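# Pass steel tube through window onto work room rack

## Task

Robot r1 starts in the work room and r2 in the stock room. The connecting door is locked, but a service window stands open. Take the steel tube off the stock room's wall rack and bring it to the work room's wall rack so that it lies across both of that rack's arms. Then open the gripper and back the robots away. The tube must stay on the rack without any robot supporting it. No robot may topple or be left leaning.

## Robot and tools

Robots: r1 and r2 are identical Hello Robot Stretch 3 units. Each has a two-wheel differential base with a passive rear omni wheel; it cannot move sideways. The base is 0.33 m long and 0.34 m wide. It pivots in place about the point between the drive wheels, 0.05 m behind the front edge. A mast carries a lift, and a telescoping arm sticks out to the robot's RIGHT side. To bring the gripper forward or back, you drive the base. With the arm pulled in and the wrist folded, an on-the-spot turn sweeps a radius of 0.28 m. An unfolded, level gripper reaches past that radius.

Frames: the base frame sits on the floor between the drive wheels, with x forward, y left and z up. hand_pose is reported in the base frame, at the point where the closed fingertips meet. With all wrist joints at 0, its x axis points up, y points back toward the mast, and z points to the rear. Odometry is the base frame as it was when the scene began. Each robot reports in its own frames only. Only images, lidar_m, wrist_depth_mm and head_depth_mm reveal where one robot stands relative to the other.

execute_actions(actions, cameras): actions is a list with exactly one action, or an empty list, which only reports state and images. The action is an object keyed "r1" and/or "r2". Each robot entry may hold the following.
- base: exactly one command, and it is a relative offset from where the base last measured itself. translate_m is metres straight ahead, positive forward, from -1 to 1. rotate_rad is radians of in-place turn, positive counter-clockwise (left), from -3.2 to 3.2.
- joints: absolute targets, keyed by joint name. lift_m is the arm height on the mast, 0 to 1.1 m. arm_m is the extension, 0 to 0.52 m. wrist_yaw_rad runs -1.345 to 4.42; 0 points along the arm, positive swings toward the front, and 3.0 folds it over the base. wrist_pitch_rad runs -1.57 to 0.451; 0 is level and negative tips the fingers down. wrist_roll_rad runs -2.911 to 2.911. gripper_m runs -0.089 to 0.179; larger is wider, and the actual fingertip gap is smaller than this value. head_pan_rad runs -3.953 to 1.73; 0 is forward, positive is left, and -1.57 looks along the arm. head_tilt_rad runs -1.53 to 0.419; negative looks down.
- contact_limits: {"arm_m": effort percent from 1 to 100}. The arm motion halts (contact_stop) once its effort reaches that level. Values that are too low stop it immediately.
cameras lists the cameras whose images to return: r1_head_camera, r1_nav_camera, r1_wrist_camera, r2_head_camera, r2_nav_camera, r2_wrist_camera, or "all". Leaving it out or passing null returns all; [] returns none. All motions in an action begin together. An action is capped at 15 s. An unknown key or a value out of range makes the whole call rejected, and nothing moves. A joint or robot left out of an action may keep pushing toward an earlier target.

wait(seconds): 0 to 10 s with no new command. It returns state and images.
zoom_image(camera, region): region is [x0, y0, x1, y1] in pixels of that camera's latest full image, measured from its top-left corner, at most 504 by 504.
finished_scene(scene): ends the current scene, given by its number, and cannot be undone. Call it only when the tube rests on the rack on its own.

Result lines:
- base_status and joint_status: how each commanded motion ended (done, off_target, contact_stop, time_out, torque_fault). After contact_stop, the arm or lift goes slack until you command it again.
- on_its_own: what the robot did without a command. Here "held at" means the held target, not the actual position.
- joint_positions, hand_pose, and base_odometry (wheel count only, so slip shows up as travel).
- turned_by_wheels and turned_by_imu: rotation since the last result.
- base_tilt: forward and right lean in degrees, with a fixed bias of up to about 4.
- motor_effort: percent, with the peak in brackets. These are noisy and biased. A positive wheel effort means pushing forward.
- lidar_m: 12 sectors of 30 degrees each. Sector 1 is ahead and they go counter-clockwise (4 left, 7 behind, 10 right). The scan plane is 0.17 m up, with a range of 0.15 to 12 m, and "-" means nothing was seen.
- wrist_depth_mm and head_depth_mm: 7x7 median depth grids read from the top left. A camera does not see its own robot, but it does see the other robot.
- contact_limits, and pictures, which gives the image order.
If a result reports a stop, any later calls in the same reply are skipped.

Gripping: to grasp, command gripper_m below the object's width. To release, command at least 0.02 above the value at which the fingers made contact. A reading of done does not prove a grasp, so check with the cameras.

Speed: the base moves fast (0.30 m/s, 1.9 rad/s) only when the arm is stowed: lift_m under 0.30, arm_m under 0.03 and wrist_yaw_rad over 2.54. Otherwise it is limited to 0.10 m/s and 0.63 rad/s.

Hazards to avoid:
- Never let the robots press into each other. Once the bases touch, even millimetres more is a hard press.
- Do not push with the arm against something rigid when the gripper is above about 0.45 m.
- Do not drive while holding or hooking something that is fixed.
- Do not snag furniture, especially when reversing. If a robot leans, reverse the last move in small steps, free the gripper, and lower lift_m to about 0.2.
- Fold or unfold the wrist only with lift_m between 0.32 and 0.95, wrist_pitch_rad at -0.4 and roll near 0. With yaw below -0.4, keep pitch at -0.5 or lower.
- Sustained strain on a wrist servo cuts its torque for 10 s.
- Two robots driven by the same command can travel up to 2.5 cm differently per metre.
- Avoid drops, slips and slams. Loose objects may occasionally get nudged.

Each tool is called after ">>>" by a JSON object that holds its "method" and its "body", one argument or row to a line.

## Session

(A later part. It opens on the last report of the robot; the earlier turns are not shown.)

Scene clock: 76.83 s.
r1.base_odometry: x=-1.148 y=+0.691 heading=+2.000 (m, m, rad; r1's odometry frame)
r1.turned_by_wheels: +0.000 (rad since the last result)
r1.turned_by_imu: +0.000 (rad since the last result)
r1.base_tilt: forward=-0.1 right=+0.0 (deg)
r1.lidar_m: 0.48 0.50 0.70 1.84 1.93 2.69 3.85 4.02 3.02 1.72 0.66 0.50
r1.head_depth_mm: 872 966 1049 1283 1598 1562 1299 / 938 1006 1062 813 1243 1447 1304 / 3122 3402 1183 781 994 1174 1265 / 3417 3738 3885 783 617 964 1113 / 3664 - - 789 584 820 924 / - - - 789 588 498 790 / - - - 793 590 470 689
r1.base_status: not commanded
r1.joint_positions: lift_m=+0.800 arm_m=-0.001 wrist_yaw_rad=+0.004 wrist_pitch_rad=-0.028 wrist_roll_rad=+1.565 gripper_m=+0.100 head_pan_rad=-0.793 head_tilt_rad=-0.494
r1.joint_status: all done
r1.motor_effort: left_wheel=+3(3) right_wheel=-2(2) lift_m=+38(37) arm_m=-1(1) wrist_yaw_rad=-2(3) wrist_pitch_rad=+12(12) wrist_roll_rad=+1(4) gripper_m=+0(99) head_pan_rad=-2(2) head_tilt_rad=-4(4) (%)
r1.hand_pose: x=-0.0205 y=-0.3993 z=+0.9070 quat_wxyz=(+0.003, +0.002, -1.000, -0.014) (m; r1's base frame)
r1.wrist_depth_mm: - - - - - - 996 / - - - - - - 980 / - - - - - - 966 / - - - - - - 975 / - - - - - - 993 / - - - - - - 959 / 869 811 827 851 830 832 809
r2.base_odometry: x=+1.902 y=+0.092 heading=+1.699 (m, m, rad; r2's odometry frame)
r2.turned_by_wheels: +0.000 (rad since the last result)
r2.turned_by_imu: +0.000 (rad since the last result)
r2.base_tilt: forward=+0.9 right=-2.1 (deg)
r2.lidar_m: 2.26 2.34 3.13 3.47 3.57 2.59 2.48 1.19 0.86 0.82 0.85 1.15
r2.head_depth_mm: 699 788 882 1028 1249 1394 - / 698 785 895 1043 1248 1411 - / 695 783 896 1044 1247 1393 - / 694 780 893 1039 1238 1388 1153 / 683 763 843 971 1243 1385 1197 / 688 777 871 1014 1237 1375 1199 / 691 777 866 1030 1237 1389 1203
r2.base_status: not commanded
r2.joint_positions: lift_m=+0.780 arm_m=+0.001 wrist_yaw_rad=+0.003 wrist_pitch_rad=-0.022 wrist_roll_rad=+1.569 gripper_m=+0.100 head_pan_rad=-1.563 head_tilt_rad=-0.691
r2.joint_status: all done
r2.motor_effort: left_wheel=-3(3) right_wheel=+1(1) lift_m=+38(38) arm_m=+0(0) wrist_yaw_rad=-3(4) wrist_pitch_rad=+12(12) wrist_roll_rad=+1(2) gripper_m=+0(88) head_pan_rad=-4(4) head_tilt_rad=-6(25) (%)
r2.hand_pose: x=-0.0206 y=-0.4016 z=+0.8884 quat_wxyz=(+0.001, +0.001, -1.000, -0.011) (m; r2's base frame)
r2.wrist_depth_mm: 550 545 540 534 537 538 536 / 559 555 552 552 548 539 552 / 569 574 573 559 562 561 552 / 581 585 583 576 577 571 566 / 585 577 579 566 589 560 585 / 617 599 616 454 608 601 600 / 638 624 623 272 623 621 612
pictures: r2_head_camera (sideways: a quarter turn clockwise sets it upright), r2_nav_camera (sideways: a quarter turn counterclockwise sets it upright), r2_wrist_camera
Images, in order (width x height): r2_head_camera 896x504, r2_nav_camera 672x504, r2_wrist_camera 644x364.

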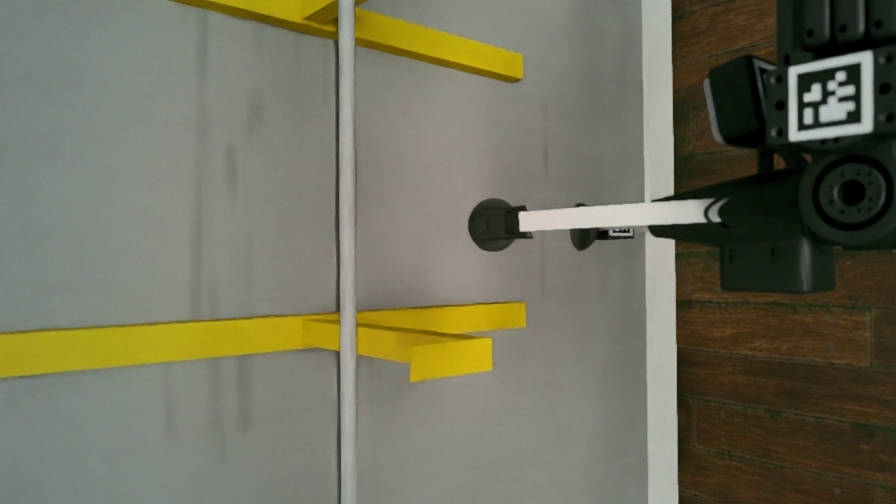

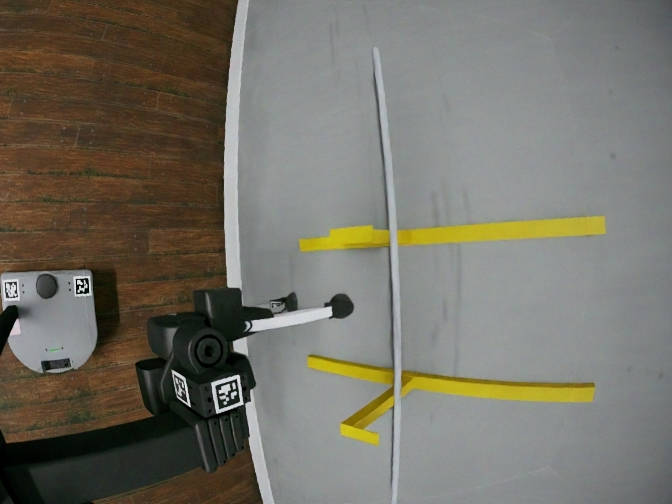

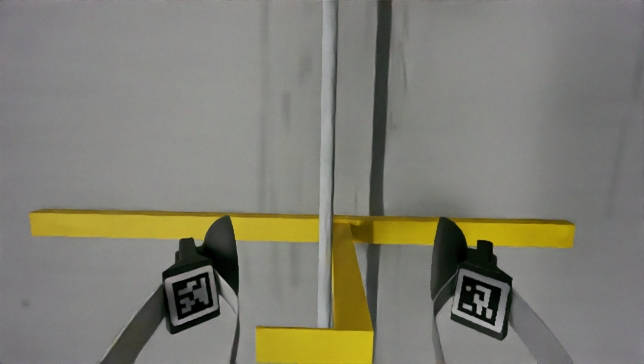

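>>> {"method": "execute_actions", "body": {
  "actions": [
    {"r2":{"base":{"translate_m":-0.04},"joints":{"arm_m":0.24,"lift_m":0.785,"head_tilt_rad":-0.6}}}
  ],
  "cameras": ["r2_nav_camera","r2_head_camera","r2_wrist_camera"]
}}

Scene clock: 82.83 s.
r1.base_odometry: x=-1.148 y=+0.691 heading=+2.000 (m, m, rad; r1's odometry frame)
r1.turned_by_wheels: +0.000 (rad since the last result)
r1.turned_by_imu: +0.001 (rad since the last result)
r1.base_tilt: forward=-0.1 right=-0.1 (deg)
r1.lidar_m: 0.48 0.50 0.70 1.84 1.92 2.68 3.83 4.02 3.01 1.72 0.66 0.49
r1.head_depth_mm: 874 972 1051 1281 1606 1569 1298 / 937 1005 1060 817 1240 1438 1298 / 3161 3411 1175 777 997 1175 1274 / 3395 3773 3871 785 617 964 1116 / 3738 - - 786 586 821 926 / - - - 789 589 499 791 / - - - 793 591 470 690
r1.base_status: not commanded
r1.joint_positions: lift_m=+0.800 arm_m=-0.001 wrist_yaw_rad=+0.004 wrist_pitch_rad=-0.028 wrist_roll_rad=+1.565 gripper_m=+0.100 head_pan_rad=-0.793 head_tilt_rad=-0.494
r1.joint_status: not commanded
r1.motor_effort: left_wheel=+3(3) right_wheel=-2(2) lift_m=+38(38) arm_m=-1(1) wrist_yaw_rad=-2(2) wrist_pitch_rad=+12(12) wrist_roll_rad=+2(2) gripper_m=+1(1) head_pan_rad=-2(2) head_tilt_rad=-4(3) (%)
r1.hand_pose: x=-0.0205 y=-0.3993 z=+0.9070 quat_wxyz=(+0.003, +0.002, -1.000, -0.014) (m; r1's base frame)
r1.wrist_depth_mm: - - - - - - 964 / - - - - - - 946 / - - - - - - 985 / - - - - - - 992 / - - - - - - 981 / - - - - - - 937 / 861 802 831 826 824 830 805
r2.base_odometry: x=+1.907 y=+0.052 heading=+1.699 (m, m, rad; r2's odometry frame)
r2.turned_by_wheels: +0.000 (rad since the last result)
r2.turned_by_imu: -0.001 (rad since the last result)
r2.base_tilt: forward=+0.9 right=-2.1 (deg)
r2.lidar_m: 2.30 2.38 3.18 3.46 3.50 2.55 2.45 1.18 0.86 0.82 0.85 1.15
r2.head_depth_mm: 687 751 839 922 1112 - - / 688 764 855 957 - 1370 1245 / 686 762 856 955 - 1355 1246 / 685 763 851 970 - 1345 1244 / 685 756 833 952 1119 1340 1244 / 670 739 835 738 1117 1324 1238 / 683 755 846 959 1114 1326 1248
r2.base_status: done
r2.joint_positions: lift_m=+0.785 arm_m=+0.240 wrist_yaw_rad=+0.002 wrist_pitch_rad=-0.020 wrist_roll_rad=+1.570 gripper_m=+0.100 head_pan_rad=-1.563 head_tilt_rad=-0.606
r2.joint_status: all done
r2.motor_effort: left_wheel=-3(8) right_wheel=+1(2) lift_m=+38(39) arm_m=+3(3) wrist_yaw_rad=-2(3) wrist_pitch_rad=+11(12) wrist_roll_rad=+0(0) gripper_m=+0(1) head_pan_rad=-4(4) head_tilt_rad=+3(16) (%)
r2.hand_pose: x=-0.0208 y=-0.6403 z=+0.8938 quat_wxyz=(+0.001, +0.001, -1.000, -0.010) (m; r2's base frame)
r2.wrist_depth_mm: 324 325 322 321 320 321 318 / 330 332 331 328 329 326 323 / 339 338 339 335 335 334 332 / 343 350 347 344 346 342 342 / 360 358 356 348 353 352 350 / 365 366 366 358 364 358 358 / 345 346 344 338 342 342 342
pictures: r2_head_camera (sideways: a quarter turn clockwise sets it upright), r2_nav_camera (sideways: a quarter turn counterclockwise sets it upright), r2_wrist_camera
Images, in order (width x height): r2_head_camera 896x504, r2_nav_camera 672x504, r2_wrist_camera 644x364.

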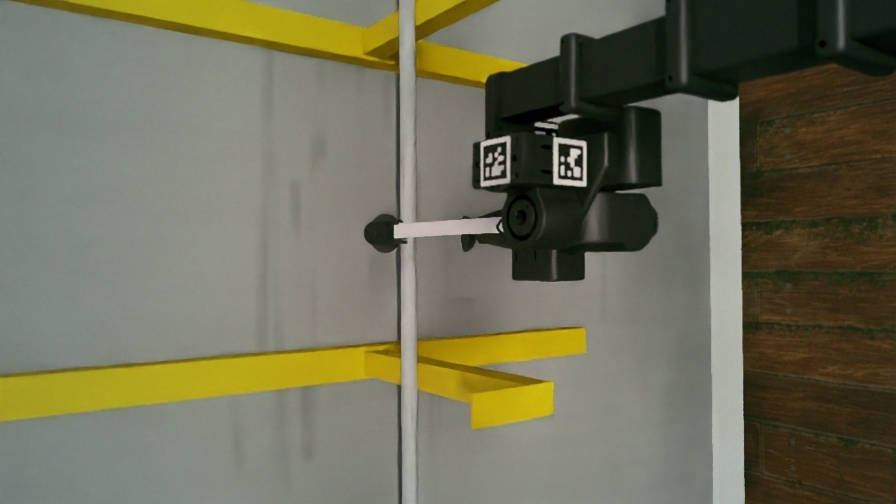

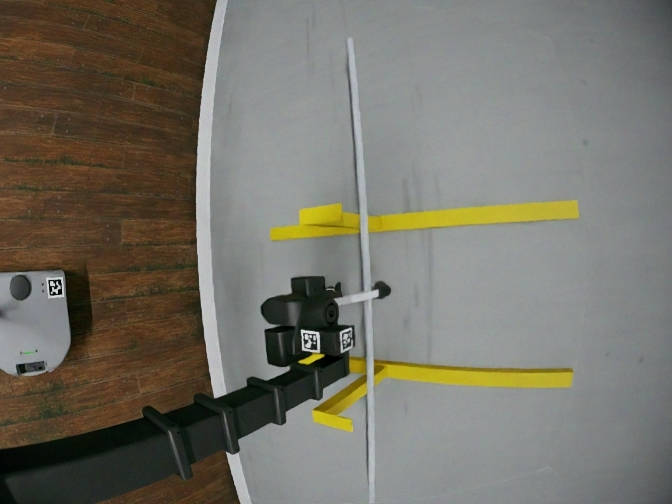

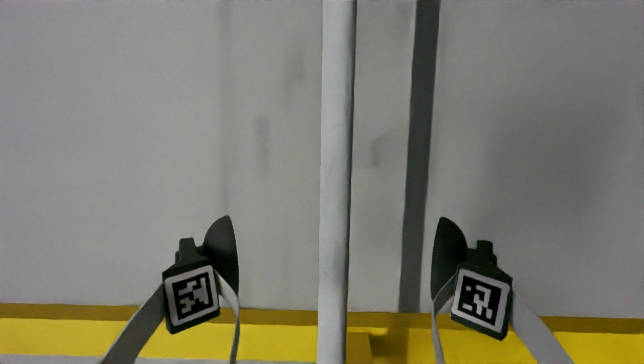

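>>> {"method": "execute_actions", "body": {
  "actions": [
    {"r2":{"joints":{"arm_m":0.275,"lift_m":0.783,"gripper_m":0.05}}}
  ],
  "cameras": ["r2_head_camera","r2_wrist_camera"]
}}

Scene clock: 90.03 s.
r1.base_odometry: x=-1.148 y=+0.691 heading=+2.000 (m, m, rad; r1's odometry frame)
r1.turned_by_wheels: +0.000 (rad since the last result)
r1.turned_by_imu: +0.000 (rad since the last result)
r1.base_tilt: forward=-0.1 right=+0.0 (deg)
r1.lidar_m: 0.48 0.50 0.70 1.84 1.92 2.68 3.85 4.02 3.03 1.71 0.66 0.49
r1.head_depth_mm: 873 970 1050 1281 1594 1560 1294 / 938 1001 1058 812 1231 1437 1293 / 3150 3407 1184 781 992 1174 1267 / 3446 3759 3864 783 617 966 1114 / 3687 - - 786 587 818 926 / - - - 792 588 498 788 / - - - 794 589 470 691
r1.base_status: not commanded
r1.joint_positions: lift_m=+0.800 arm_m=-0.001 wrist_yaw_rad=+0.004 wrist_pitch_rad=-0.028 wrist_roll_rad=+1.565 gripper_m=+0.100 head_pan_rad=-0.793 head_tilt_rad=-0.494
r1.joint_status: not commanded
r1.motor_effort: left_wheel=+3(3) right_wheel=-2(2) lift_m=+39(38) arm_m=-1(1) wrist_yaw_rad=-2(3) wrist_pitch_rad=+12(12) wrist_roll_rad=+2(2) gripper_m=+0(1) head_pan_rad=-2(2) head_tilt_rad=-4(3) (%)
r1.hand_pose: x=-0.0205 y=-0.3993 z=+0.9070 quat_wxyz=(+0.003, +0.002, -1.000, -0.014) (m; r1's base frame)
r1.wrist_depth_mm: - - - - - - 970 / - - - - - - 961 / - - - - - - - / - - - - - - - / - - - - - - 970 / - - - - - - 938 / 850 805 816 825 845 820 816
r2.base_odometry: x=+1.907 y=+0.052 heading=+1.699 (m, m, rad; r2's odometry frame)
r2.turned_by_wheels: +0.000 (rad since the last result)
r2.turned_by_imu: -0.001 (rad since the last result)
r2.base_tilt: forward=+0.9 right=-2.2 (deg)
r2.lidar_m: 2.30 2.37 3.20 3.46 3.51 2.55 2.45 1.19 0.86 0.82 0.85 1.15
r2.head_depth_mm: 681 753 839 927 1107 - - / 687 766 858 958 - 1370 1250 / 686 763 854 919 - 1350 1251 / 683 762 850 972 1156 1338 1252 / 684 758 837 948 1121 1345 1245 / 668 742 834 740 1114 1332 1245 / 680 754 846 966 1118 1348 1243
r2.base_status: not commanded
r2.joint_positions: lift_m=+0.783 arm_m=+0.275 wrist_yaw_rad=+0.002 wrist_pitch_rad=-0.020 wrist_roll_rad=+1.570 gripper_m=+0.050 head_pan_rad=-1.563 head_tilt_rad=-0.606
r2.joint_status: all done
r2.motor_effort: left_wheel=-2(3) right_wheel=+1(1) lift_m=+20(34) arm_m=+3(1) wrist_yaw_rad=-2(3) wrist_pitch_rad=+11(11) wrist_roll_rad=+0(0) gripper_m=-1(90) head_pan_rad=-4(4) head_tilt_rad=+4(3) (%)
r2.hand_pose: x=-0.0208 y=-0.6754 z=+0.8926 quat_wxyz=(+0.001, +0.001, -1.000, -0.010) (m; r2's base frame)
r2.wrist_depth_mm: 293 291 290 287 289 288 286 / 300 298 299 293 297 295 292 / 306 305 304 300 300 300 299 / 315 312 313 308 309 309 307 / 323 319 318 315 314 316 314 / 333 329 327 322 - 323 322 / 316 317 309 306 323 326 329
pictures: r2_head_camera (sideways: a quarter turn clockwise sets it upright), r2_wrist_camera
Images, in order (width x height): r2_head_camera 896x504, r2_wrist_camera 644x364.

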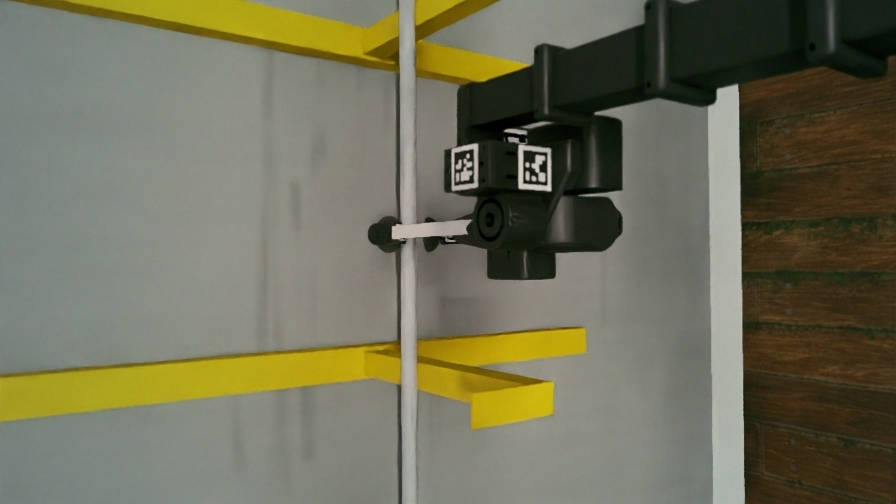

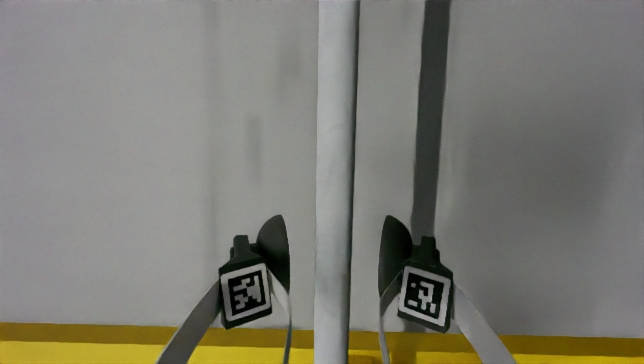

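>>> {"method": "zoom_image", "body": {
  "camera": "r2_head_camera",
  "region": [340,190,480,280]
}}

Region (340, 190, 480, 280) of r2_head_camera's 896x504 image, scaled by 3.600, with more detail than that image has; it fills the top 324 rows of this view, and the rest is white.

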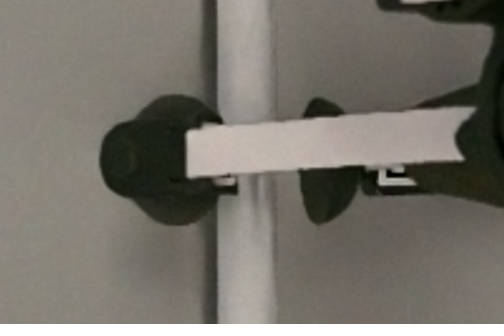

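>>> {"method": "execute_actions", "body": {
  "actions": [
    {"r2":{"joints":{"arm_m":0.287,"gripper_m":0.035}}}
  ],
  "cameras": []
}}

>>> {"method": "execute_actions", "body": {
  "actions": [
    {"r2":{"joints":{"gripper_m":-0.03}}}
  ],
  "cameras": ["r2_head_camera","r2_wrist_camera"]
}}

>>> {"method": "zoom_image", "body": {
  "camera": "r2_head_camera",
  "region": [340,190,480,280]
}}

Scene clock: 97.20 s.
r1.base_odometry: x=-1.148 y=+0.691 heading=+2.000 (m, m, rad; r1's odometry frame)
r1.turned_by_wheels: +0.000 (rad since the last result)
r1.turned_by_imu: +0.000 (rad since the last result)
r1.base_tilt: forward=+0.0 right=+0.0 (deg)
r1.lidar_m: 0.48 0.50 0.70 1.84 1.93 2.68 3.84 4.00 3.04 1.71 0.66 0.49
r1.head_depth_mm: 873 972 1050 1276 1591 1562 1298 / 934 1007 1060 815 1235 1441 1298 / 3127 3412 1180 778 989 1173 1269 / 3465 3781 3874 781 615 965 1116 / 3738 - - 786 586 819 924 / - - - 791 588 498 791 / - - - 793 591 470 692
r1.base_status: not commanded
r1.joint_positions: lift_m=+0.800 arm_m=-0.001 wrist_yaw_rad=+0.004 wrist_pitch_rad=-0.028 wrist_roll_rad=+1.565 gripper_m=+0.100 head_pan_rad=-0.793 head_tilt_rad=-0.494
r1.joint_status: not commanded
r1.motor_effort: left_wheel=+3(3) right_wheel=-2(2) lift_m=+38(38) arm_m=-1(1) wrist_yaw_rad=-2(2) wrist_pitch_rad=+12(12) wrist_roll_rad=+2(2) gripper_m=+0(1) head_pan_rad=-2(2) head_tilt_rad=-5(4) (%)
r1.hand_pose: x=-0.0205 y=-0.3993 z=+0.9070 quat_wxyz=(+0.003, +0.002, -1.000, -0.014) (m; r1's base frame)
r1.wrist_depth_mm: - - - - - - 984 / - - - - - - 984 / - - - - - - 983 / - - - - - - 988 / - - - - - - 986 / - - - - - - 936 / 853 772 822 835 816 815 806
r2.base_odometry: x=+1.907 y=+0.052 heading=+1.699 (m, m, rad; r2's odometry frame)
r2.turned_by_wheels: +0.000 (rad since the last result)
r2.turned_by_imu: -0.001 (rad since the last result)
r2.base_tilt: forward=+0.8 right=-2.1 (deg)
r2.lidar_m: 2.30 2.38 3.19 3.46 3.49 2.55 2.45 1.18 0.86 0.82 0.85 1.15
r2.head_depth_mm: 685 751 841 921 1108 - - / 688 767 856 921 - 1359 1254 / 688 764 854 919 1180 1344 1246 / 684 760 851 955 1171 1341 1256 / 686 760 842 953 1122 1339 1245 / 667 741 836 738 1115 1332 1247 / 682 756 845 966 1120 1339 1241
r2.base_status: not commanded
r2.joint_positions: lift_m=+0.783 arm_m=+0.287 wrist_yaw_rad=+0.002 wrist_pitch_rad=-0.020 wrist_roll_rad=+1.570 gripper_m=+0.035 head_pan_rad=-1.563 head_tilt_rad=-0.606
r2.joint_status: all done
r2.motor_effort: left_wheel=-2(2) right_wheel=+1(1) lift_m=+20(19) arm_m=+3(3) wrist_yaw_rad=-3(3) wrist_pitch_rad=+11(11) wrist_roll_rad=+0(0) gripper_m=-1(65) head_pan_rad=-3(4) head_tilt_rad=+4(3) (%)
r2.hand_pose: x=-0.0208 y=-0.6873 z=+0.8926 quat_wxyz=(+0.001, +0.001, -1.000, -0.010) (m; r2's base frame)
r2.wrist_depth_mm: 280 279 277 137 276 276 273 / 287 287 285 282 282 282 281 / 295 294 291 290 291 290 286 / 301 302 301 293 297 296 294 / 306 311 305 148 305 301 304 / 316 318 315 152 - 311 310 / 318 317 305 295 311 316 315
pictures: none
No camera images: the call's "cameras" was empty. Leave "cameras" out to get every camera's image.

Scene clock: 98.33 s.
r1.base_odometry: x=-1.148 y=+0.691 heading=+2.000 (m, m, rad; r1's odometry frame)
r1.turned_by_wheels: +0.000 (rad since the last result)
r1.turned_by_imu: +0.000 (rad since the last result)
r1.base_tilt: forward=-0.1 right=+0.0 (deg)
r1.lidar_m: 0.48 0.50 0.70 1.84 1.93 2.68 3.85 3.99 3.02 1.72 0.66 0.49
r1.head_depth_mm: 875 966 1049 1274 1611 1571 1301 / 937 1001 1056 814 1234 1437 1305 / 3155 3440 1181 779 992 1172 1267 / 3386 3701 3888 783 618 966 1118 / 3715 - - 785 586 816 926 / - - - 788 588 498 791 / - - - 795 591 470 692
r1.base_status: not commanded
r1.joint_positions: lift_m=+0.800 arm_m=-0.001 wrist_yaw_rad=+0.004 wrist_pitch_rad=-0.028 wrist_roll_rad=+1.565 gripper_m=+0.100 head_pan_rad=-0.793 head_tilt_rad=-0.494
r1.joint_status: not commanded
r1.motor_effort: left_wheel=+3(3) right_wheel=-2(2) lift_m=+38(38) arm_m=-1(1) wrist_yaw_rad=-2(2) wrist_pitch_rad=+12(12) wrist_roll_rad=+2(2) gripper_m=+1(1) head_pan_rad=-2(2) head_tilt_rad=-4(2) (%)
r1.hand_pose: x=-0.0205 y=-0.3993 z=+0.9070 quat_wxyz=(+0.003, +0.002, -1.000, -0.014) (m; r1's base frame)
r1.wrist_depth_mm: - - - - - - 967 / - - - - - - 986 / - - - - - - 971 / - - - - - - 990 / - - - - - - 995 / - - - - - - 957 / 844 783 819 821 833 835 810
r2.base_odometry: x=+1.907 y=+0.052 heading=+1.699 (m, m, rad; r2's odometry frame)
r2.turned_by_wheels: +0.000 (rad since the last result)
r2.turned_by_imu: +0.000 (rad since the last result)
r2.base_tilt: forward=+0.9 right=-2.1 (deg)
r2.lidar_m: 2.30 2.38 3.18 3.45 3.49 2.55 2.45 1.18 0.86 0.82 0.85 1.16
r2.head_depth_mm: 685 756 841 919 1110 - - / 688 766 854 921 - 1356 1250 / 689 761 856 921 1187 1339 1246 / 685 760 849 952 1181 1340 1247 / 687 762 837 950 1120 1332 1244 / 667 742 832 739 1117 1326 1247 / 681 757 849 964 1115 1332 1245
r2.base_status: not commanded
r2.joint_positions: lift_m=+0.783 arm_m=+0.287 wrist_yaw_rad=+0.002 wrist_pitch_rad=-0.020 wrist_roll_rad=+1.574 gripper_m=-0.029 head_pan_rad=-1.563 head_tilt_rad=-0.606
r2.joint_status: all done
r2.motor_effort: left_wheel=-2(2) right_wheel=+1(1) lift_m=+19(19) arm_m=+3(3) wrist_yaw_rad=-2(2) wrist_pitch_rad=+11(11) wrist_roll_rad=-2(2) gripper_m=-23(100) head_pan_rad=-4(4) head_tilt_rad=+3(3) (%)
r2.hand_pose: x=-0.0208 y=-0.6874 z=+0.8927 quat_wxyz=(-0.001, +0.001, -1.000, -0.010) (m; r2's base frame)
r2.wrist_depth_mm: 279 280 278 133 276 276 275 / 287 284 286 282 284 284 281 / 295 295 291 288 289 289 288 / 302 302 299 295 298 295 295 / 309 309 308 144 304 304 301 / 321 317 317 147 313 311 310 / 318 319 322 309 310 315 316
pictures: r2_head_camera (sideways: a quarter turn clockwise sets it upright), r2_wrist_camera
Images, in order (width x height): r2_head_camera 896x504, r2_wrist_camera 644x364.

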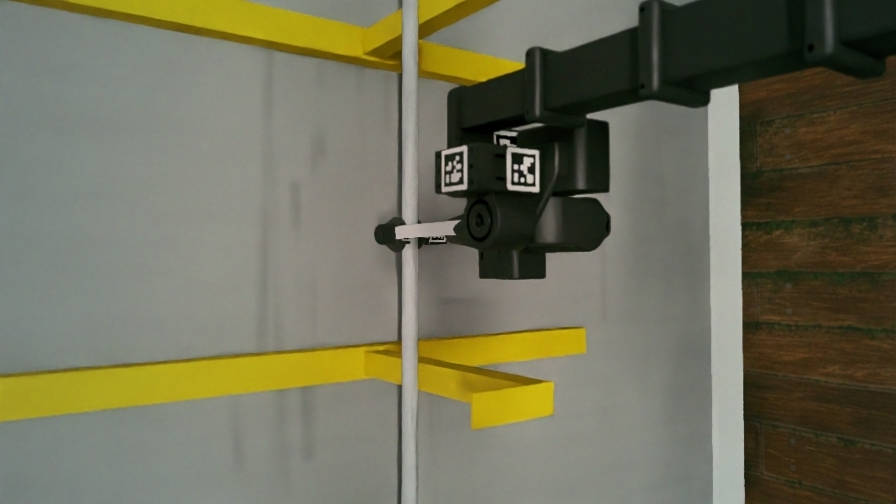

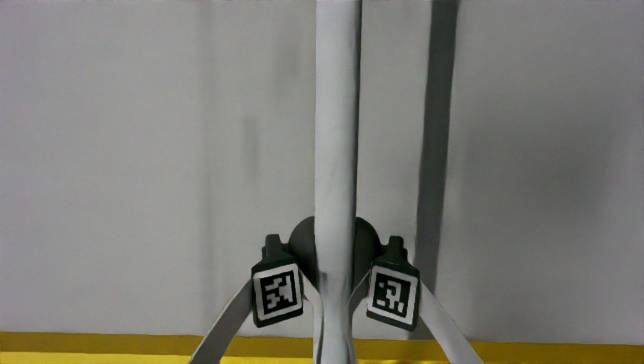

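Region (340, 190, 480, 280) of r2_head_camera's 896x504 image, scaled by 3.600, with more detail than that image has; it fills the top 324 rows of this view, and the rest is white.

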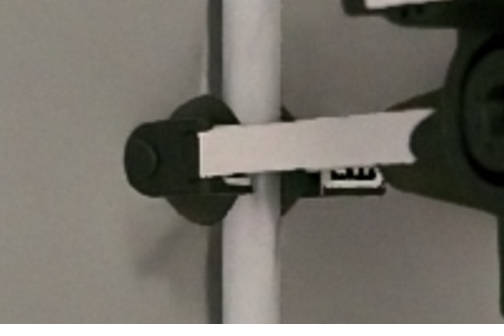

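>>> {"method": "execute_actions", "body": {
  "actions": [
    {"r2":{"joints":{"gripper_m":0.045}}}
  ],
  "cameras": []
}}

>>> {"method": "execute_actions", "body": {
  "actions": [
    {"r2":{"joints":{"arm_m":0.268}}}
  ],
  "cameras": []
}}

>>> {"method": "execute_actions", "body": {
  "actions": [
    {"r2":{"joints":{"gripper_m":-0.04}}}
  ],
  "cameras": ["r2_head_camera","r2_wrist_camera"]
}}

>>> {"method": "zoom_image", "body": {
  "camera": "r2_head_camera",
  "region": [340,190,480,280]
}}

Scene clock: 102.60 s.
r1.base_odometry: x=-1.148 y=+0.691 heading=+2.000 (m, m, rad; r1's odometry frame)
r1.turned_by_wheels: +0.000 (rad since the last result)
r1.turned_by_imu: +0.000 (rad since the last result)
r1.base_tilt: forward=-0.1 right=+0.0 (deg)
r1.lidar_m: 0.48 0.50 0.70 1.84 1.92 2.69 3.83 4.04 3.03 1.71 0.66 0.49
r1.head_depth_mm: 870 969 1045 1277 1596 1558 1301 / 939 1008 1061 815 1231 1447 1296 / 3126 3386 1184 777 995 1171 1266 / 3395 3724 3881 781 616 965 1120 / 3793 - - 786 587 819 928 / - - - 787 589 498 791 / - - - 793 592 470 690
r1.base_status: not commanded
r1.joint_positions: lift_m=+0.800 arm_m=-0.001 wrist_yaw_rad=+0.004 wrist_pitch_rad=-0.028 wrist_roll_rad=+1.565 gripper_m=+0.100 head_pan_rad=-0.793 head_tilt_rad=-0.494
r1.joint_status: not commanded
r1.motor_effort: left_wheel=+3(3) right_wheel=-2(2) lift_m=+39(38) arm_m=-1(1) wrist_yaw_rad=-2(2) wrist_pitch_rad=+12(12) wrist_roll_rad=+2(2) gripper_m=+1(0) head_pan_rad=-2(2) head_tilt_rad=-5(4) (%)
r1.hand_pose: x=-0.0205 y=-0.3993 z=+0.9070 quat_wxyz=(+0.003, +0.002, -1.000, -0.014) (m; r1's base frame)
r1.wrist_depth_mm: - - - - - - 985 / - - - - - - 988 / - - - - - - 951 / - - - - - - 989 / - - - - - - - / - - - - - - 982 / 858 793 838 821 822 810 811
r2.base_odometry: x=+1.907 y=+0.052 heading=+1.699 (m, m, rad; r2's odometry frame)
r2.turned_by_wheels: +0.000 (rad since the last result)
r2.turned_by_imu: -0.001 (rad since the last result)
r2.base_tilt: forward=+0.7 right=-2.1 (deg)
r2.lidar_m: 2.30 2.38 3.18 3.47 3.51 2.54 2.45 1.18 0.86 0.82 0.85 1.15
r2.head_depth_mm: 683 752 840 922 1111 - - / 687 764 861 918 - 1354 1248 / 686 764 852 917 1189 1346 1256 / 682 763 851 951 1175 1341 1249 / 684 760 841 949 1124 1347 1244 / 668 741 834 742 1123 1336 1253 / 681 755 846 961 1121 1329 1240
r2.base_status: not commanded
r2.joint_positions: lift_m=+0.783 arm_m=+0.287 wrist_yaw_rad=+0.002 wrist_pitch_rad=-0.020 wrist_roll_rad=+1.574 gripper_m=+0.045 head_pan_rad=-1.563 head_tilt_rad=-0.606
r2.joint_status: all done
r2.motor_effort: left_wheel=-2(3) right_wheel=+1(1) lift_m=+19(19) arm_m=+2(3) wrist_yaw_rad=-2(2) wrist_pitch_rad=+11(11) wrist_roll_rad=-2(2) gripper_m=+0(89) head_pan_rad=-4(4) head_tilt_rad=+4(4) (%)
r2.hand_pose: x=-0.0209 y=-0.6874 z=+0.8927 quat_wxyz=(-0.001, +0.001, -1.000, -0.010) (m; r2's base frame)
r2.wrist_depth_mm: 282 280 279 275 277 276 276 / 288 285 285 282 282 282 280 / 294 293 293 288 292 290 287 / 303 301 298 295 297 297 295 / 313 309 307 303 301 305 302 / 317 316 313 233 - 313 310 / 319 318 308 295 311 317 315
pictures: none
No camera images: the call's "cameras" was empty. Leave "cameras" out to get every camera's image.

Scene clock: 103.63 s.
r1.base_odometry: x=-1.148 y=+0.691 heading=+2.000 (m, m, rad; r1's odometry frame)
r1.turned_by_wheels: +0.000 (rad since the last result)
r1.turned_by_imu: +0.000 (rad since the last result)
r1.base_tilt: forward=-0.1 right=+0.0 (deg)
r1.lidar_m: 0.48 0.50 0.70 1.84 1.92 2.68 3.85 4.01 3.02 1.71 0.66 0.49
r1.head_depth_mm: 871 969 1052 1280 1601 1568 1302 / 939 1007 1054 817 1239 1443 1293 / 3135 3433 1181 781 994 1173 1269 / 3397 3778 3893 782 616 965 1115 / 3704 - - 785 587 822 926 / - - - 792 587 497 791 / - - - 793 590 469 688
r1.base_status: not commanded
r1.joint_positions: lift_m=+0.800 arm_m=-0.001 wrist_yaw_rad=+0.004 wrist_pitch_rad=-0.028 wrist_roll_rad=+1.565 gripper_m=+0.100 head_pan_rad=-0.793 head_tilt_rad=-0.494
r1.joint_status: not commanded
r1.motor_effort: left_wheel=+3(3) right_wheel=-2(3) lift_m=+38(39) arm_m=-1(1) wrist_yaw_rad=-2(2) wrist_pitch_rad=+12(12) wrist_roll_rad=+1(1) gripper_m=+1(0) head_pan_rad=-3(2) head_tilt_rad=-3(3) (%)
r1.hand_pose: x=-0.0205 y=-0.3993 z=+0.9070 quat_wxyz=(+0.003, +0.002, -1.000, -0.014) (m; r1's base frame)
r1.wrist_depth_mm: - - - - - - 972 / - - - - - - 998 / - - - - - - 972 / - - - - - - 983 / - - - - - - 965 / - - - - - - 924 / 850 790 819 821 835 830 814
r2.base_odometry: x=+1.907 y=+0.052 heading=+1.699 (m, m, rad; r2's odometry frame)
r2.turned_by_wheels: +0.000 (rad since the last result)
r2.turned_by_imu: +0.000 (rad since the last result)
r2.base_tilt: forward=+0.9 right=-2.2 (deg)
r2.lidar_m: 2.30 2.38 3.18 3.46 3.53 2.55 2.45 1.19 0.86 0.82 0.85 1.15
r2.head_depth_mm: 684 756 841 928 1114 - - / 690 761 855 960 - 1357 1246 / 688 761 854 955 - 1354 1247 / 687 762 850 969 1178 1345 1248 / 683 758 838 951 1125 1339 1248 / 664 738 835 743 1121 1331 1245 / 682 755 846 962 1118 1327 1244
r2.base_status: not commanded
r2.joint_positions: lift_m=+0.783 arm_m=+0.268 wrist_yaw_rad=+0.002 wrist_pitch_rad=-0.020 wrist_roll_rad=+1.574 gripper_m=+0.045 head_pan_rad=-1.563 head_tilt_rad=-0.606
r2.joint_status: all done
r2.motor_effort: left_wheel=-3(2) right_wheel=+1(1) lift_m=+19(19) arm_m=-3(4) wrist_yaw_rad=-2(2) wrist_pitch_rad=+11(11) wrist_roll_rad=-2(2) gripper_m=+0(0) head_pan_rad=-4(4) head_tilt_rad=+4(3) (%)
r2.hand_pose: x=-0.0209 y=-0.6690 z=+0.8927 quat_wxyz=(-0.001, +0.001, -1.000, -0.010) (m; r2's base frame)
r2.wrist_depth_mm: 298 298 296 294 294 291 293 / 306 303 302 298 299 301 299 / 312 311 311 308 307 305 305 / 321 320 320 315 313 314 312 / 326 327 325 323 322 321 321 / 338 335 332 251 - 328 330 / 320 319 316 313 314 325 327
pictures: none
No camera images: the call's "cameras" was empty. Leave "cameras" out to get every camera's image.

Scene clock: 104.97 s.
r1.base_odometry: x=-1.148 y=+0.691 heading=+2.000 (m, m, rad; r1's odometry frame)
r1.turned_by_wheels: +0.000 (rad since the last result)
r1.turned_by_imu: +0.000 (rad since the last result)
r1.base_tilt: forward=-0.1 right=+0.0 (deg)
r1.lidar_m: 0.48 0.50 0.70 1.84 1.93 2.68 3.82 4.01 3.01 1.71 0.66 0.49
r1.head_depth_mm: 875 969 1052 1283 1590 1551 1299 / 935 1009 1059 813 1239 1438 1302 / 3132 3413 1175 778 995 1171 1270 / 3415 3789 3884 780 616 971 1121 / 3760 - - 788 586 820 927 / - - - 788 589 498 792 / - - - 795 589 470 691
r1.base_status: not commanded
r1.joint_positions: lift_m=+0.800 arm_m=-0.001 wrist_yaw_rad=+0.004 wrist_pitch_rad=-0.028 wrist_roll_rad=+1.565 gripper_m=+0.100 head_pan_rad=-0.793 head_tilt_rad=-0.494
r1.joint_status: not commanded
r1.motor_effort: left_wheel=+3(3) right_wheel=-2(2) lift_m=+39(38) arm_m=-1(1) wrist_yaw_rad=-2(3) wrist_pitch_rad=+12(12) wrist_roll_rad=+2(2) gripper_m=+1(0) head_pan_rad=-2(3) head_tilt_rad=-2(3) (%)
r1.hand_pose: x=-0.0205 y=-0.3993 z=+0.9070 quat_wxyz=(+0.003, +0.002, -1.000, -0.014) (m; r1's base frame)
r1.wrist_depth_mm: - - - - - - 969 / - - - - - - 986 / - - - - - - 961 / - - - - - - 989 / - - - - - - - / - - - - - - 966 / 859 811 820 819 838 813 795
r2.base_odometry: x=+1.907 y=+0.052 heading=+1.699 (m, m, rad; r2's odometry frame)
r2.turned_by_wheels: +0.000 (rad since the last result)
r2.turned_by_imu: +0.000 (rad since the last result)
r2.base_tilt: forward=+0.9 right=-2.1 (deg)
r2.lidar_m: 2.30 2.38 3.17 3.45 3.54 2.55 2.45 1.18 0.86 0.82 0.85 1.15
r2.head_depth_mm: 683 753 839 924 1116 - - / 687 763 857 959 - 1354 1250 / 687 761 856 956 - 1344 1243 / 685 759 856 966 1179 1337 1243 / 684 758 837 951 1123 1339 1249 / 666 741 834 745 1117 1335 1256 / 680 756 844 963 1118 1325 1238
r2.base_status: not commanded
r2.joint_positions: lift_m=+0.783 arm_m=+0.268 wrist_yaw_rad=+0.002 wrist_pitch_rad=-0.020 wrist_roll_rad=+1.575 gripper_m=-0.039 head_pan_rad=-1.563 head_tilt_rad=-0.606
r2.joint_status: all done
r2.motor_effort: left_wheel=-2(2) right_wheel=+1(1) lift_m=+20(19) arm_m=-3(3) wrist_yaw_rad=-2(2) wrist_pitch_rad=+11(11) wrist_roll_rad=-2(2) gripper_m=-24(100) head_pan_rad=-4(4) head_tilt_rad=+3(3) (%)
r2.hand_pose: x=-0.0209 y=-0.6689 z=+0.8928 quat_wxyz=(-0.002, +0.001, -1.000, -0.010) (m; r2's base frame)
r2.wrist_depth_mm: 298 298 297 293 291 292 293 / 306 304 302 299 299 299 300 / 313 311 310 307 308 305 306 / 319 318 319 313 315 313 313 / 330 327 325 246 322 323 322 / 337 334 334 - 331 330 328 / 318 318 322 312 312 324 328
pictures: r2_head_camera (sideways: a quarter turn clockwise sets it upright), r2_wrist_camera
Images, in order (width x height): r2_head_camera 896x504, r2_wrist_camera 644x364.

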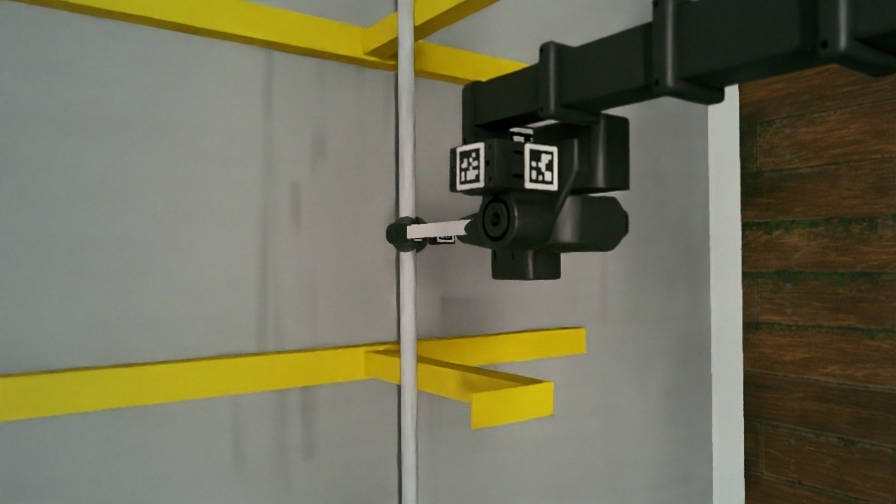

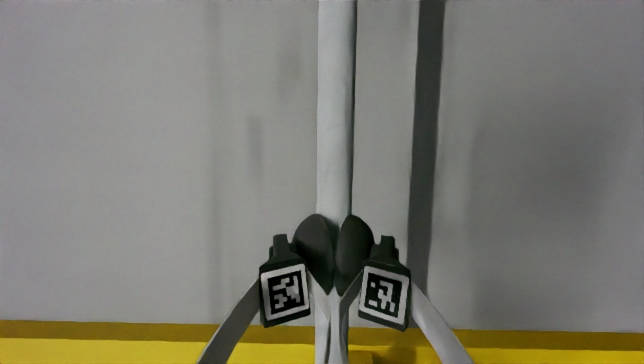

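Region (340, 190, 480, 280) of r2_head_camera's 896x504 image, scaled by 3.600, with more detail than that image has; it fills the top 324 rows of this view, and the rest is white.

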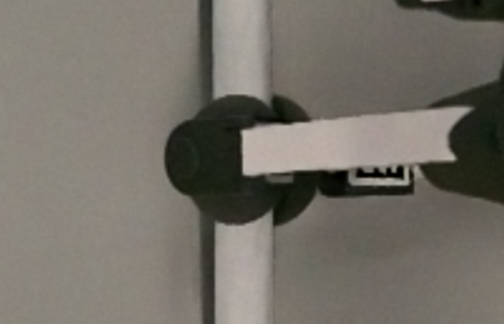

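>>> {"method": "execute_actions", "body": {
  "actions": [
    {"r2":{"joints":{"gripper_m":0.045}}}
  ],
  "cameras": []
}}

>>> {"method": "execute_actions", "body": {
  "actions": [
    {"r2":{"joints":{"arm_m":0.281}}}
  ],
  "cameras": []
}}

>>> {"method": "execute_actions", "body": {
  "actions": [
    {"r2":{"joints":{"gripper_m":-0.04}}}
  ],
  "cameras": ["r2_head_camera","r2_wrist_camera"]
}}

>>> {"method": "zoom_image", "body": {
  "camera": "r2_head_camera",
  "region": [340,190,480,280]
}}

Scene clock: 110.07 s.
r1.base_odometry: x=-1.148 y=+0.691 heading=+2.000 (m, m, rad; r1's odometry frame)
r1.turned_by_wheels: +0.000 (rad since the last result)
r1.turned_by_imu: +0.000 (rad since the last result)
r1.base_tilt: forward=+0.0 right=+0.1 (deg)
r1.lidar_m: 0.48 0.50 0.70 1.84 1.92 2.69 3.84 4.03 3.01 1.71 0.66 0.49
r1.head_depth_mm: 873 971 1050 1282 1597 1556 1297 / 938 1006 1060 815 1233 1431 1292 / 3140 3384 1182 778 993 1175 1272 / 3430 3749 3878 783 617 969 1116 / 3740 - - 786 586 822 927 / - - - 790 588 499 791 / - - - 792 589 469 690
r1.base_status: not commanded
r1.joint_positions: lift_m=+0.800 arm_m=-0.001 wrist_yaw_rad=+0.004 wrist_pitch_rad=-0.028 wrist_roll_rad=+1.565 gripper_m=+0.100 head_pan_rad=-0.793 head_tilt_rad=-0.494
r1.joint_status: not commanded
r1.motor_effort: left_wheel=+3(3) right_wheel=-2(2) lift_m=+38(38) arm_m=-1(1) wrist_yaw_rad=-2(2) wrist_pitch_rad=+12(12) wrist_roll_rad=+2(2) gripper_m=+1(1) head_pan_rad=-2(2) head_tilt_rad=-4(3) (%)
r1.hand_pose: x=-0.0205 y=-0.3993 z=+0.9070 quat_wxyz=(+0.003, +0.002, -1.000, -0.014) (m; r1's base frame)
r1.wrist_depth_mm: - - - - - - 954 / - - - - - - 952 / - - - - - - 988 / - - - - - - 987 / - - - - - - - / - - - - - - 967 / 852 812 828 827 842 825 819
r2.base_odometry: x=+1.907 y=+0.052 heading=+1.699 (m, m, rad; r2's odometry frame)
r2.turned_by_wheels: +0.000 (rad since the last result)
r2.turned_by_imu: -0.001 (rad since the last result)
r2.base_tilt: forward=+0.9 right=-2.1 (deg)
r2.lidar_m: 2.30 2.38 3.18 3.46 3.51 2.55 2.45 1.18 0.86 0.82 0.85 1.15
r2.head_depth_mm: 682 756 846 930 1118 - - / 687 764 857 960 - 1345 1254 / 685 759 854 953 - 1343 1250 / 684 762 852 974 1177 1335 1244 / 684 760 836 950 1119 1346 1237 / 666 742 833 740 1118 1335 1248 / 681 757 844 963 1112 1327 1249
r2.base_status: not commanded
r2.joint_positions: lift_m=+0.783 arm_m=+0.268 wrist_yaw_rad=+0.002 wrist_pitch_rad=-0.019 wrist_roll_rad=+1.575 gripper_m=+0.045 head_pan_rad=-1.563 head_tilt_rad=-0.606
r2.joint_status: all done
r2.motor_effort: left_wheel=-2(3) right_wheel=+1(1) lift_m=+20(20) arm_m=-3(2) wrist_yaw_rad=-2(2) wrist_pitch_rad=+10(11) wrist_roll_rad=-2(2) gripper_m=+0(90) head_pan_rad=-4(4) head_tilt_rad=+3(3) (%)
r2.hand_pose: x=-0.0209 y=-0.6690 z=+0.8929 quat_wxyz=(-0.002, +0.001, -1.000, -0.010) (m; r2's base frame)
r2.wrist_depth_mm: 300 297 297 291 294 294 292 / 304 303 303 299 300 297 298 / 313 312 312 307 309 306 306 / 323 318 319 315 315 315 311 / 328 327 325 321 319 322 320 / 338 339 337 251 - 330 330 / 320 319 316 306 313 325 328
pictures: none
No camera images: the call's "cameras" was empty. Leave "cameras" out to get every camera's image.

Scene clock: 110.97 s.
r1.base_odometry: x=-1.148 y=+0.691 heading=+2.000 (m, m, rad; r1's odometry frame)
r1.turned_by_wheels: +0.000 (rad since the last result)
r1.turned_by_imu: +0.000 (rad since the last result)
r1.base_tilt: forward=-0.1 right=+0.0 (deg)
r1.lidar_m: 0.48 0.50 0.70 1.84 1.92 2.68 3.83 4.03 3.02 1.72 0.66 0.49
r1.head_depth_mm: 871 969 1048 1275 1594 1566 1305 / 941 1007 1055 813 1238 1446 1294 / 3120 3367 1176 779 990 1176 1264 / 3421 3701 3870 782 616 968 1116 / 3705 - - 789 587 818 928 / - - - 788 588 498 790 / - - - 792 591 470 691
r1.base_status: not commanded
r1.joint_positions: lift_m=+0.800 arm_m=-0.001 wrist_yaw_rad=+0.004 wrist_pitch_rad=-0.028 wrist_roll_rad=+1.565 gripper_m=+0.100 head_pan_rad=-0.793 head_tilt_rad=-0.494
r1.joint_status: not commanded
r1.motor_effort: left_wheel=+3(3) right_wheel=-2(2) lift_m=+38(38) arm_m=-1(1) wrist_yaw_rad=-3(2) wrist_pitch_rad=+12(12) wrist_roll_rad=+2(1) gripper_m=+0(0) head_pan_rad=-2(2) head_tilt_rad=-3(3) (%)
r1.hand_pose: x=-0.0205 y=-0.3993 z=+0.9070 quat_wxyz=(+0.003, +0.002, -1.000, -0.014) (m; r1's base frame)
r1.wrist_depth_mm: - - - - - - 984 / - - - - - - 956 / - - - - - - 972 / - - - - - - 992 / - - - - - - 975 / - - - - - - 948 / 867 798 832 802 815 829 813
r2.base_odometry: x=+1.907 y=+0.052 heading=+1.699 (m, m, rad; r2's odometry frame)
r2.turned_by_wheels: +0.000 (rad since the last result)
r2.turned_by_imu: +0.000 (rad since the last result)
r2.base_tilt: forward=+0.9 right=-2.1 (deg)
r2.lidar_m: 2.30 2.37 3.19 3.47 3.52 2.55 2.45 1.18 0.86 0.82 0.85 1.15
r2.head_depth_mm: 684 753 842 924 1114 - - / 690 762 853 960 - 1356 1249 / 688 762 854 922 - 1348 1253 / 687 762 853 956 1172 1347 1243 / 684 758 837 947 1128 1330 1242 / 669 741 833 740 1121 1338 1245 / 682 755 845 965 1116 1325 1245
r2.base_status: not commanded
r2.joint_positions: lift_m=+0.783 arm_m=+0.281 wrist_yaw_rad=+0.002 wrist_pitch_rad=-0.019 wrist_roll_rad=+1.575 gripper_m=+0.045 head_pan_rad=-1.563 head_tilt_rad=-0.606
r2.joint_status: all done
r2.motor_effort: left_wheel=-3(2) right_wheel=+1(1) lift_m=+20(19) arm_m=+3(4) wrist_yaw_rad=-2(2) wrist_pitch_rad=+10(10) wrist_roll_rad=-2(2) gripper_m=+0(0) head_pan_rad=-4(4) head_tilt_rad=+4(4) (%)
r2.hand_pose: x=-0.0209 y=-0.6814 z=+0.8929 quat_wxyz=(-0.002, +0.001, -1.000, -0.010) (m; r2's base frame)
r2.wrist_depth_mm: 287 286 285 279 282 281 282 / 294 291 291 287 290 289 286 / 300 300 298 295 297 294 295 / 309 308 306 301 304 303 301 / 315 315 313 309 309 309 308 / 323 324 322 238 - 319 317 / 317 318 305 299 311 325 323
pictures: none
No camera images: the call's "cameras" was empty. Leave "cameras" out to get every camera's image.

Scene clock: 112.30 s.
r1.base_odometry: x=-1.148 y=+0.691 heading=+2.000 (m, m, rad; r1's odometry frame)
r1.turned_by_wheels: +0.000 (rad since the last result)
r1.turned_by_imu: +0.000 (rad since the last result)
r1.base_tilt: forward=-0.1 right=+0.0 (deg)
r1.lidar_m: 0.48 0.50 0.70 1.84 1.93 2.68 3.84 4.01 3.02 1.71 0.66 0.49
r1.head_depth_mm: 872 969 1041 1273 1605 1561 1299 / 938 1007 1054 815 1236 1444 1297 / 3178 3415 1181 778 992 1170 1266 / 3378 3731 3910 784 615 965 1118 / 3784 - - 786 586 820 926 / - - - 790 588 498 793 / - - - 794 590 470 689
r1.base_status: not commanded
r1.joint_positions: lift_m=+0.800 arm_m=-0.001 wrist_yaw_rad=+0.004 wrist_pitch_rad=-0.028 wrist_roll_rad=+1.565 gripper_m=+0.100 head_pan_rad=-0.793 head_tilt_rad=-0.494
r1.joint_status: not commanded
r1.motor_effort: left_wheel=+3(3) right_wheel=-2(2) lift_m=+38(38) arm_m=-1(1) wrist_yaw_rad=-1(1) wrist_pitch_rad=+12(12) wrist_roll_rad=+1(2) gripper_m=+0(0) head_pan_rad=-2(3) head_tilt_rad=-3(4) (%)
r1.hand_pose: x=-0.0205 y=-0.3993 z=+0.9070 quat_wxyz=(+0.003, +0.002, -1.000, -0.014) (m; r1's base frame)
r1.wrist_depth_mm: - - - - - - 993 / - - - - - - 973 / - - - - - - 996 / - - - - - - 972 / - - - - - - 980 / - - - - - - 947 / 824 805 844 826 850 812 799
r2.base_odometry: x=+1.907 y=+0.052 heading=+1.699 (m, m, rad; r2's odometry frame)
r2.turned_by_wheels: +0.000 (rad since the last result)
r2.turned_by_imu: +0.000 (rad since the last result)
r2.base_tilt: forward=+0.9 right=-2.0 (deg)
r2.lidar_m: 2.30 2.38 3.18 3.47 3.52 2.55 2.45 1.19 0.86 0.82 0.85 1.15
r2.head_depth_mm: 683 754 840 922 1105 - - / 689 764 859 953 - 1352 1255 / 685 762 853 918 - 1343 1252 / 686 758 855 954 1168 1339 1247 / 684 757 841 948 1125 1334 1238 / 667 742 834 743 1125 1337 1243 / 682 756 843 963 1118 1331 1249
r2.base_status: not commanded
r2.joint_positions: lift_m=+0.783 arm_m=+0.281 wrist_yaw_rad=+0.002 wrist_pitch_rad=-0.019 wrist_roll_rad=+1.575 gripper_m=-0.039 head_pan_rad=-1.563 head_tilt_rad=-0.606
r2.joint_status: all done
r2.motor_effort: left_wheel=-2(2) right_wheel=+1(1) lift_m=+20(20) arm_m=+3(3) wrist_yaw_rad=-2(2) wrist_pitch_rad=+10(10) wrist_roll_rad=-2(2) gripper_m=-27(100) head_pan_rad=-4(4) head_tilt_rad=+4(3) (%)
r2.hand_pose: x=-0.0209 y=-0.6814 z=+0.8929 quat_wxyz=(-0.002, +0.001, -1.000, -0.010) (m; r2's base frame)
r2.wrist_depth_mm: 286 285 285 281 283 282 280 / 294 292 290 287 290 287 286 / 301 301 298 294 296 293 291 / 307 307 303 302 303 302 300 / 314 315 313 153 312 310 307 / 324 321 323 156 316 318 316 / 319 319 321 307 311 324 319
pictures: r2_head_camera (sideways: a quarter turn clockwise sets it upright), r2_wrist_camera
Images, in order (width x height): r2_head_camera 896x504, r2_wrist_camera 644x364.

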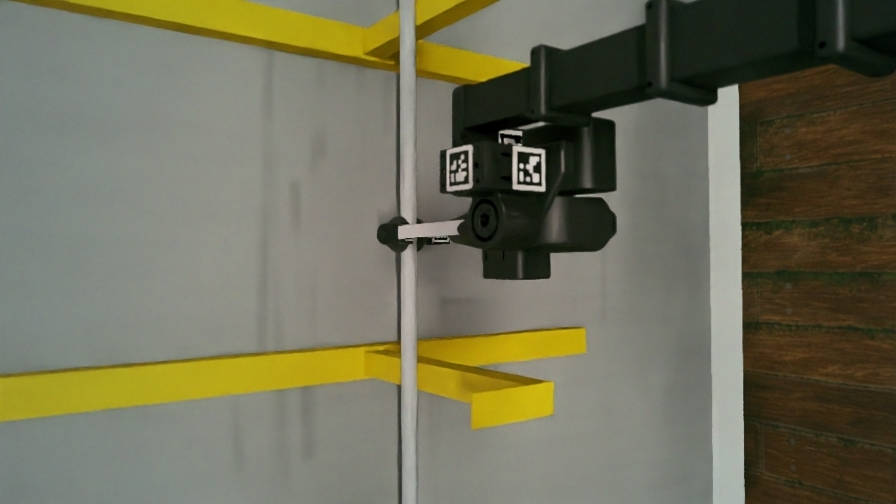

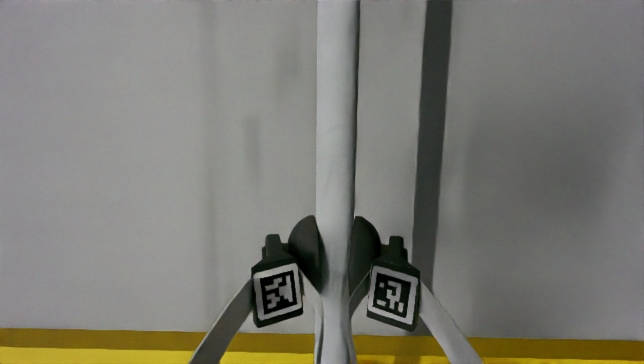

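Region (340, 190, 480, 280) of r2_head_camera's 896x504 image, scaled by 3.600, with more detail than that image has; it fills the top 324 rows of this view, and the rest is white.

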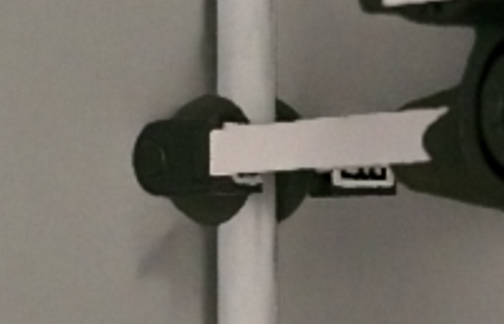

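Good grip (depth reading ≈155 is the target). Test lift.

>>> {"method": "execute_actions", "body": {
  "actions": [
    {"r2":{"joints":{"lift_m":0.82,"gripper_m":-0.06,"wrist_pitch_rad":0.05}}}
  ],
  "cameras": ["r2_nav_camera","r2_wrist_camera"]
}}

Scene clock: 115.23 s.
r1.base_odometry: x=-1.148 y=+0.691 heading=+2.000 (m, m, rad; r1's odometry frame)
r1.turned_by_wheels: +0.000 (rad since the last result)
r1.turned_by_imu: +0.000 (rad since the last result)
r1.base_tilt: forward=+0.0 right=+0.0 (deg)
r1.lidar_m: 0.48 0.50 0.70 1.84 1.92 2.68 3.84 4.04 3.02 1.72 0.66 0.49
r1.head_depth_mm: 872 969 1050 1277 1603 1561 1290 / 938 1003 1057 816 1241 1446 1304 / 3145 3441 1179 779 995 1173 1270 / 3385 3718 3897 781 616 965 1116 / 3728 - - 785 586 819 926 / - - - 790 589 498 791 / - - - 795 590 468 690
r1.base_status: not commanded
r1.joint_positions: lift_m=+0.800 arm_m=-0.001 wrist_yaw_rad=+0.004 wrist_pitch_rad=-0.028 wrist_roll_rad=+1.565 gripper_m=+0.100 head_pan_rad=-0.793 head_tilt_rad=-0.494
r1.joint_status: not commanded
r1.motor_effort: left_wheel=+3(3) right_wheel=-2(2) lift_m=+38(38) arm_m=-1(1) wrist_yaw_rad=-2(2) wrist_pitch_rad=+12(12) wrist_roll_rad=+2(2) gripper_m=+0(1) head_pan_rad=-2(2) head_tilt_rad=-3(3) (%)
r1.hand_pose: x=-0.0205 y=-0.3993 z=+0.9070 quat_wxyz=(+0.003, +0.002, -1.000, -0.014) (m; r1's base frame)
r1.wrist_depth_mm: - - - - - - 989 / - - - - - - 979 / - - - - - - 973 / - - - - - - 980 / - - - - - - 974 / - - - - - - 943 / 857 805 843 829 826 817 829
r2.base_odometry: x=+1.907 y=+0.052 heading=+1.699 (m, m, rad; r2's odometry frame)
r2.turned_by_wheels: +0.000 (rad since the last result)
r2.turned_by_imu: -0.001 (rad since the last result)
r2.base_tilt: forward=+1.0 right=-2.1 (deg)
r2.lidar_m: 2.30 2.38 3.18 3.47 3.51 2.55 2.45 1.18 0.86 0.82 0.85 1.15
r2.head_depth_mm: 681 752 830 910 1083 - 1204 / 687 762 855 936 1189 1359 1247 / 686 760 856 - 1183 1344 1248 / 684 761 852 954 1147 1339 1239 / 685 755 836 948 1125 1339 1249 / 667 740 834 727 1127 1328 1246 / 681 753 843 961 1110 1329 1246
r2.base_status: not commanded
r2.joint_positions: lift_m=+0.819 arm_m=+0.281 wrist_yaw_rad=+0.002 wrist_pitch_rad=-0.025 wrist_roll_rad=+1.573 gripper_m=-0.058 head_pan_rad=-1.563 head_tilt_rad=-0.606
r2.joint_status: wrist_pitch_rad off_target (ended at -0.025, target +0.050); the others done
r2.on_its_own: wrist_pitch_rad is at rest, and its effort (+39) is outside its rest range (-20 to +32)
r2.motor_effort: left_wheel=-2(2) right_wheel=+1(1) lift_m=+43(44) arm_m=+3(3) wrist_yaw_rad=-2(2) wrist_pitch_rad=+39(40) wrist_roll_rad=-1(2) gripper_m=-40(100) head_pan_rad=-4(4) head_tilt_rad=+3(4) (%)
r2.hand_pose: x=-0.0209 y=-0.6813 z=+0.9274 quat_wxyz=(-0.001, +0.001, -1.000, -0.013) (m; r2's base frame)
r2.wrist_depth_mm: 283 283 284 279 284 282 282 / 292 292 291 288 289 288 288 / 297 296 297 294 295 297 296 / 307 305 305 302 305 304 304 / 314 316 313 152 312 311 311 / 323 322 320 155 319 318 320 / 315 317 319 305 311 325 324
pictures: r2_nav_camera (sideways: a quarter turn counterclockwise sets it upright), r2_wrist_camera
Images, in order (width x height): r2_nav_camera 672x504, r2_wrist_camera 644x364.

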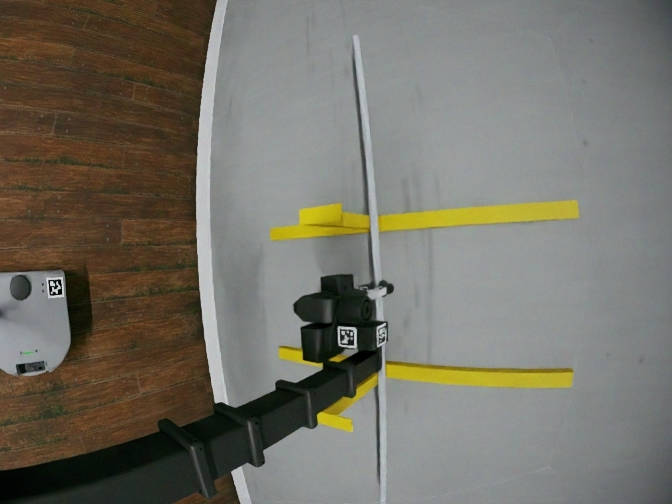

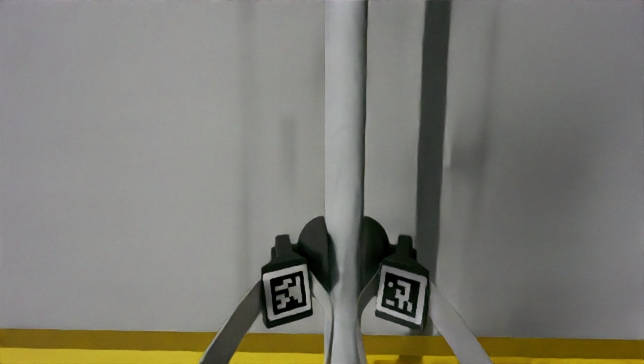

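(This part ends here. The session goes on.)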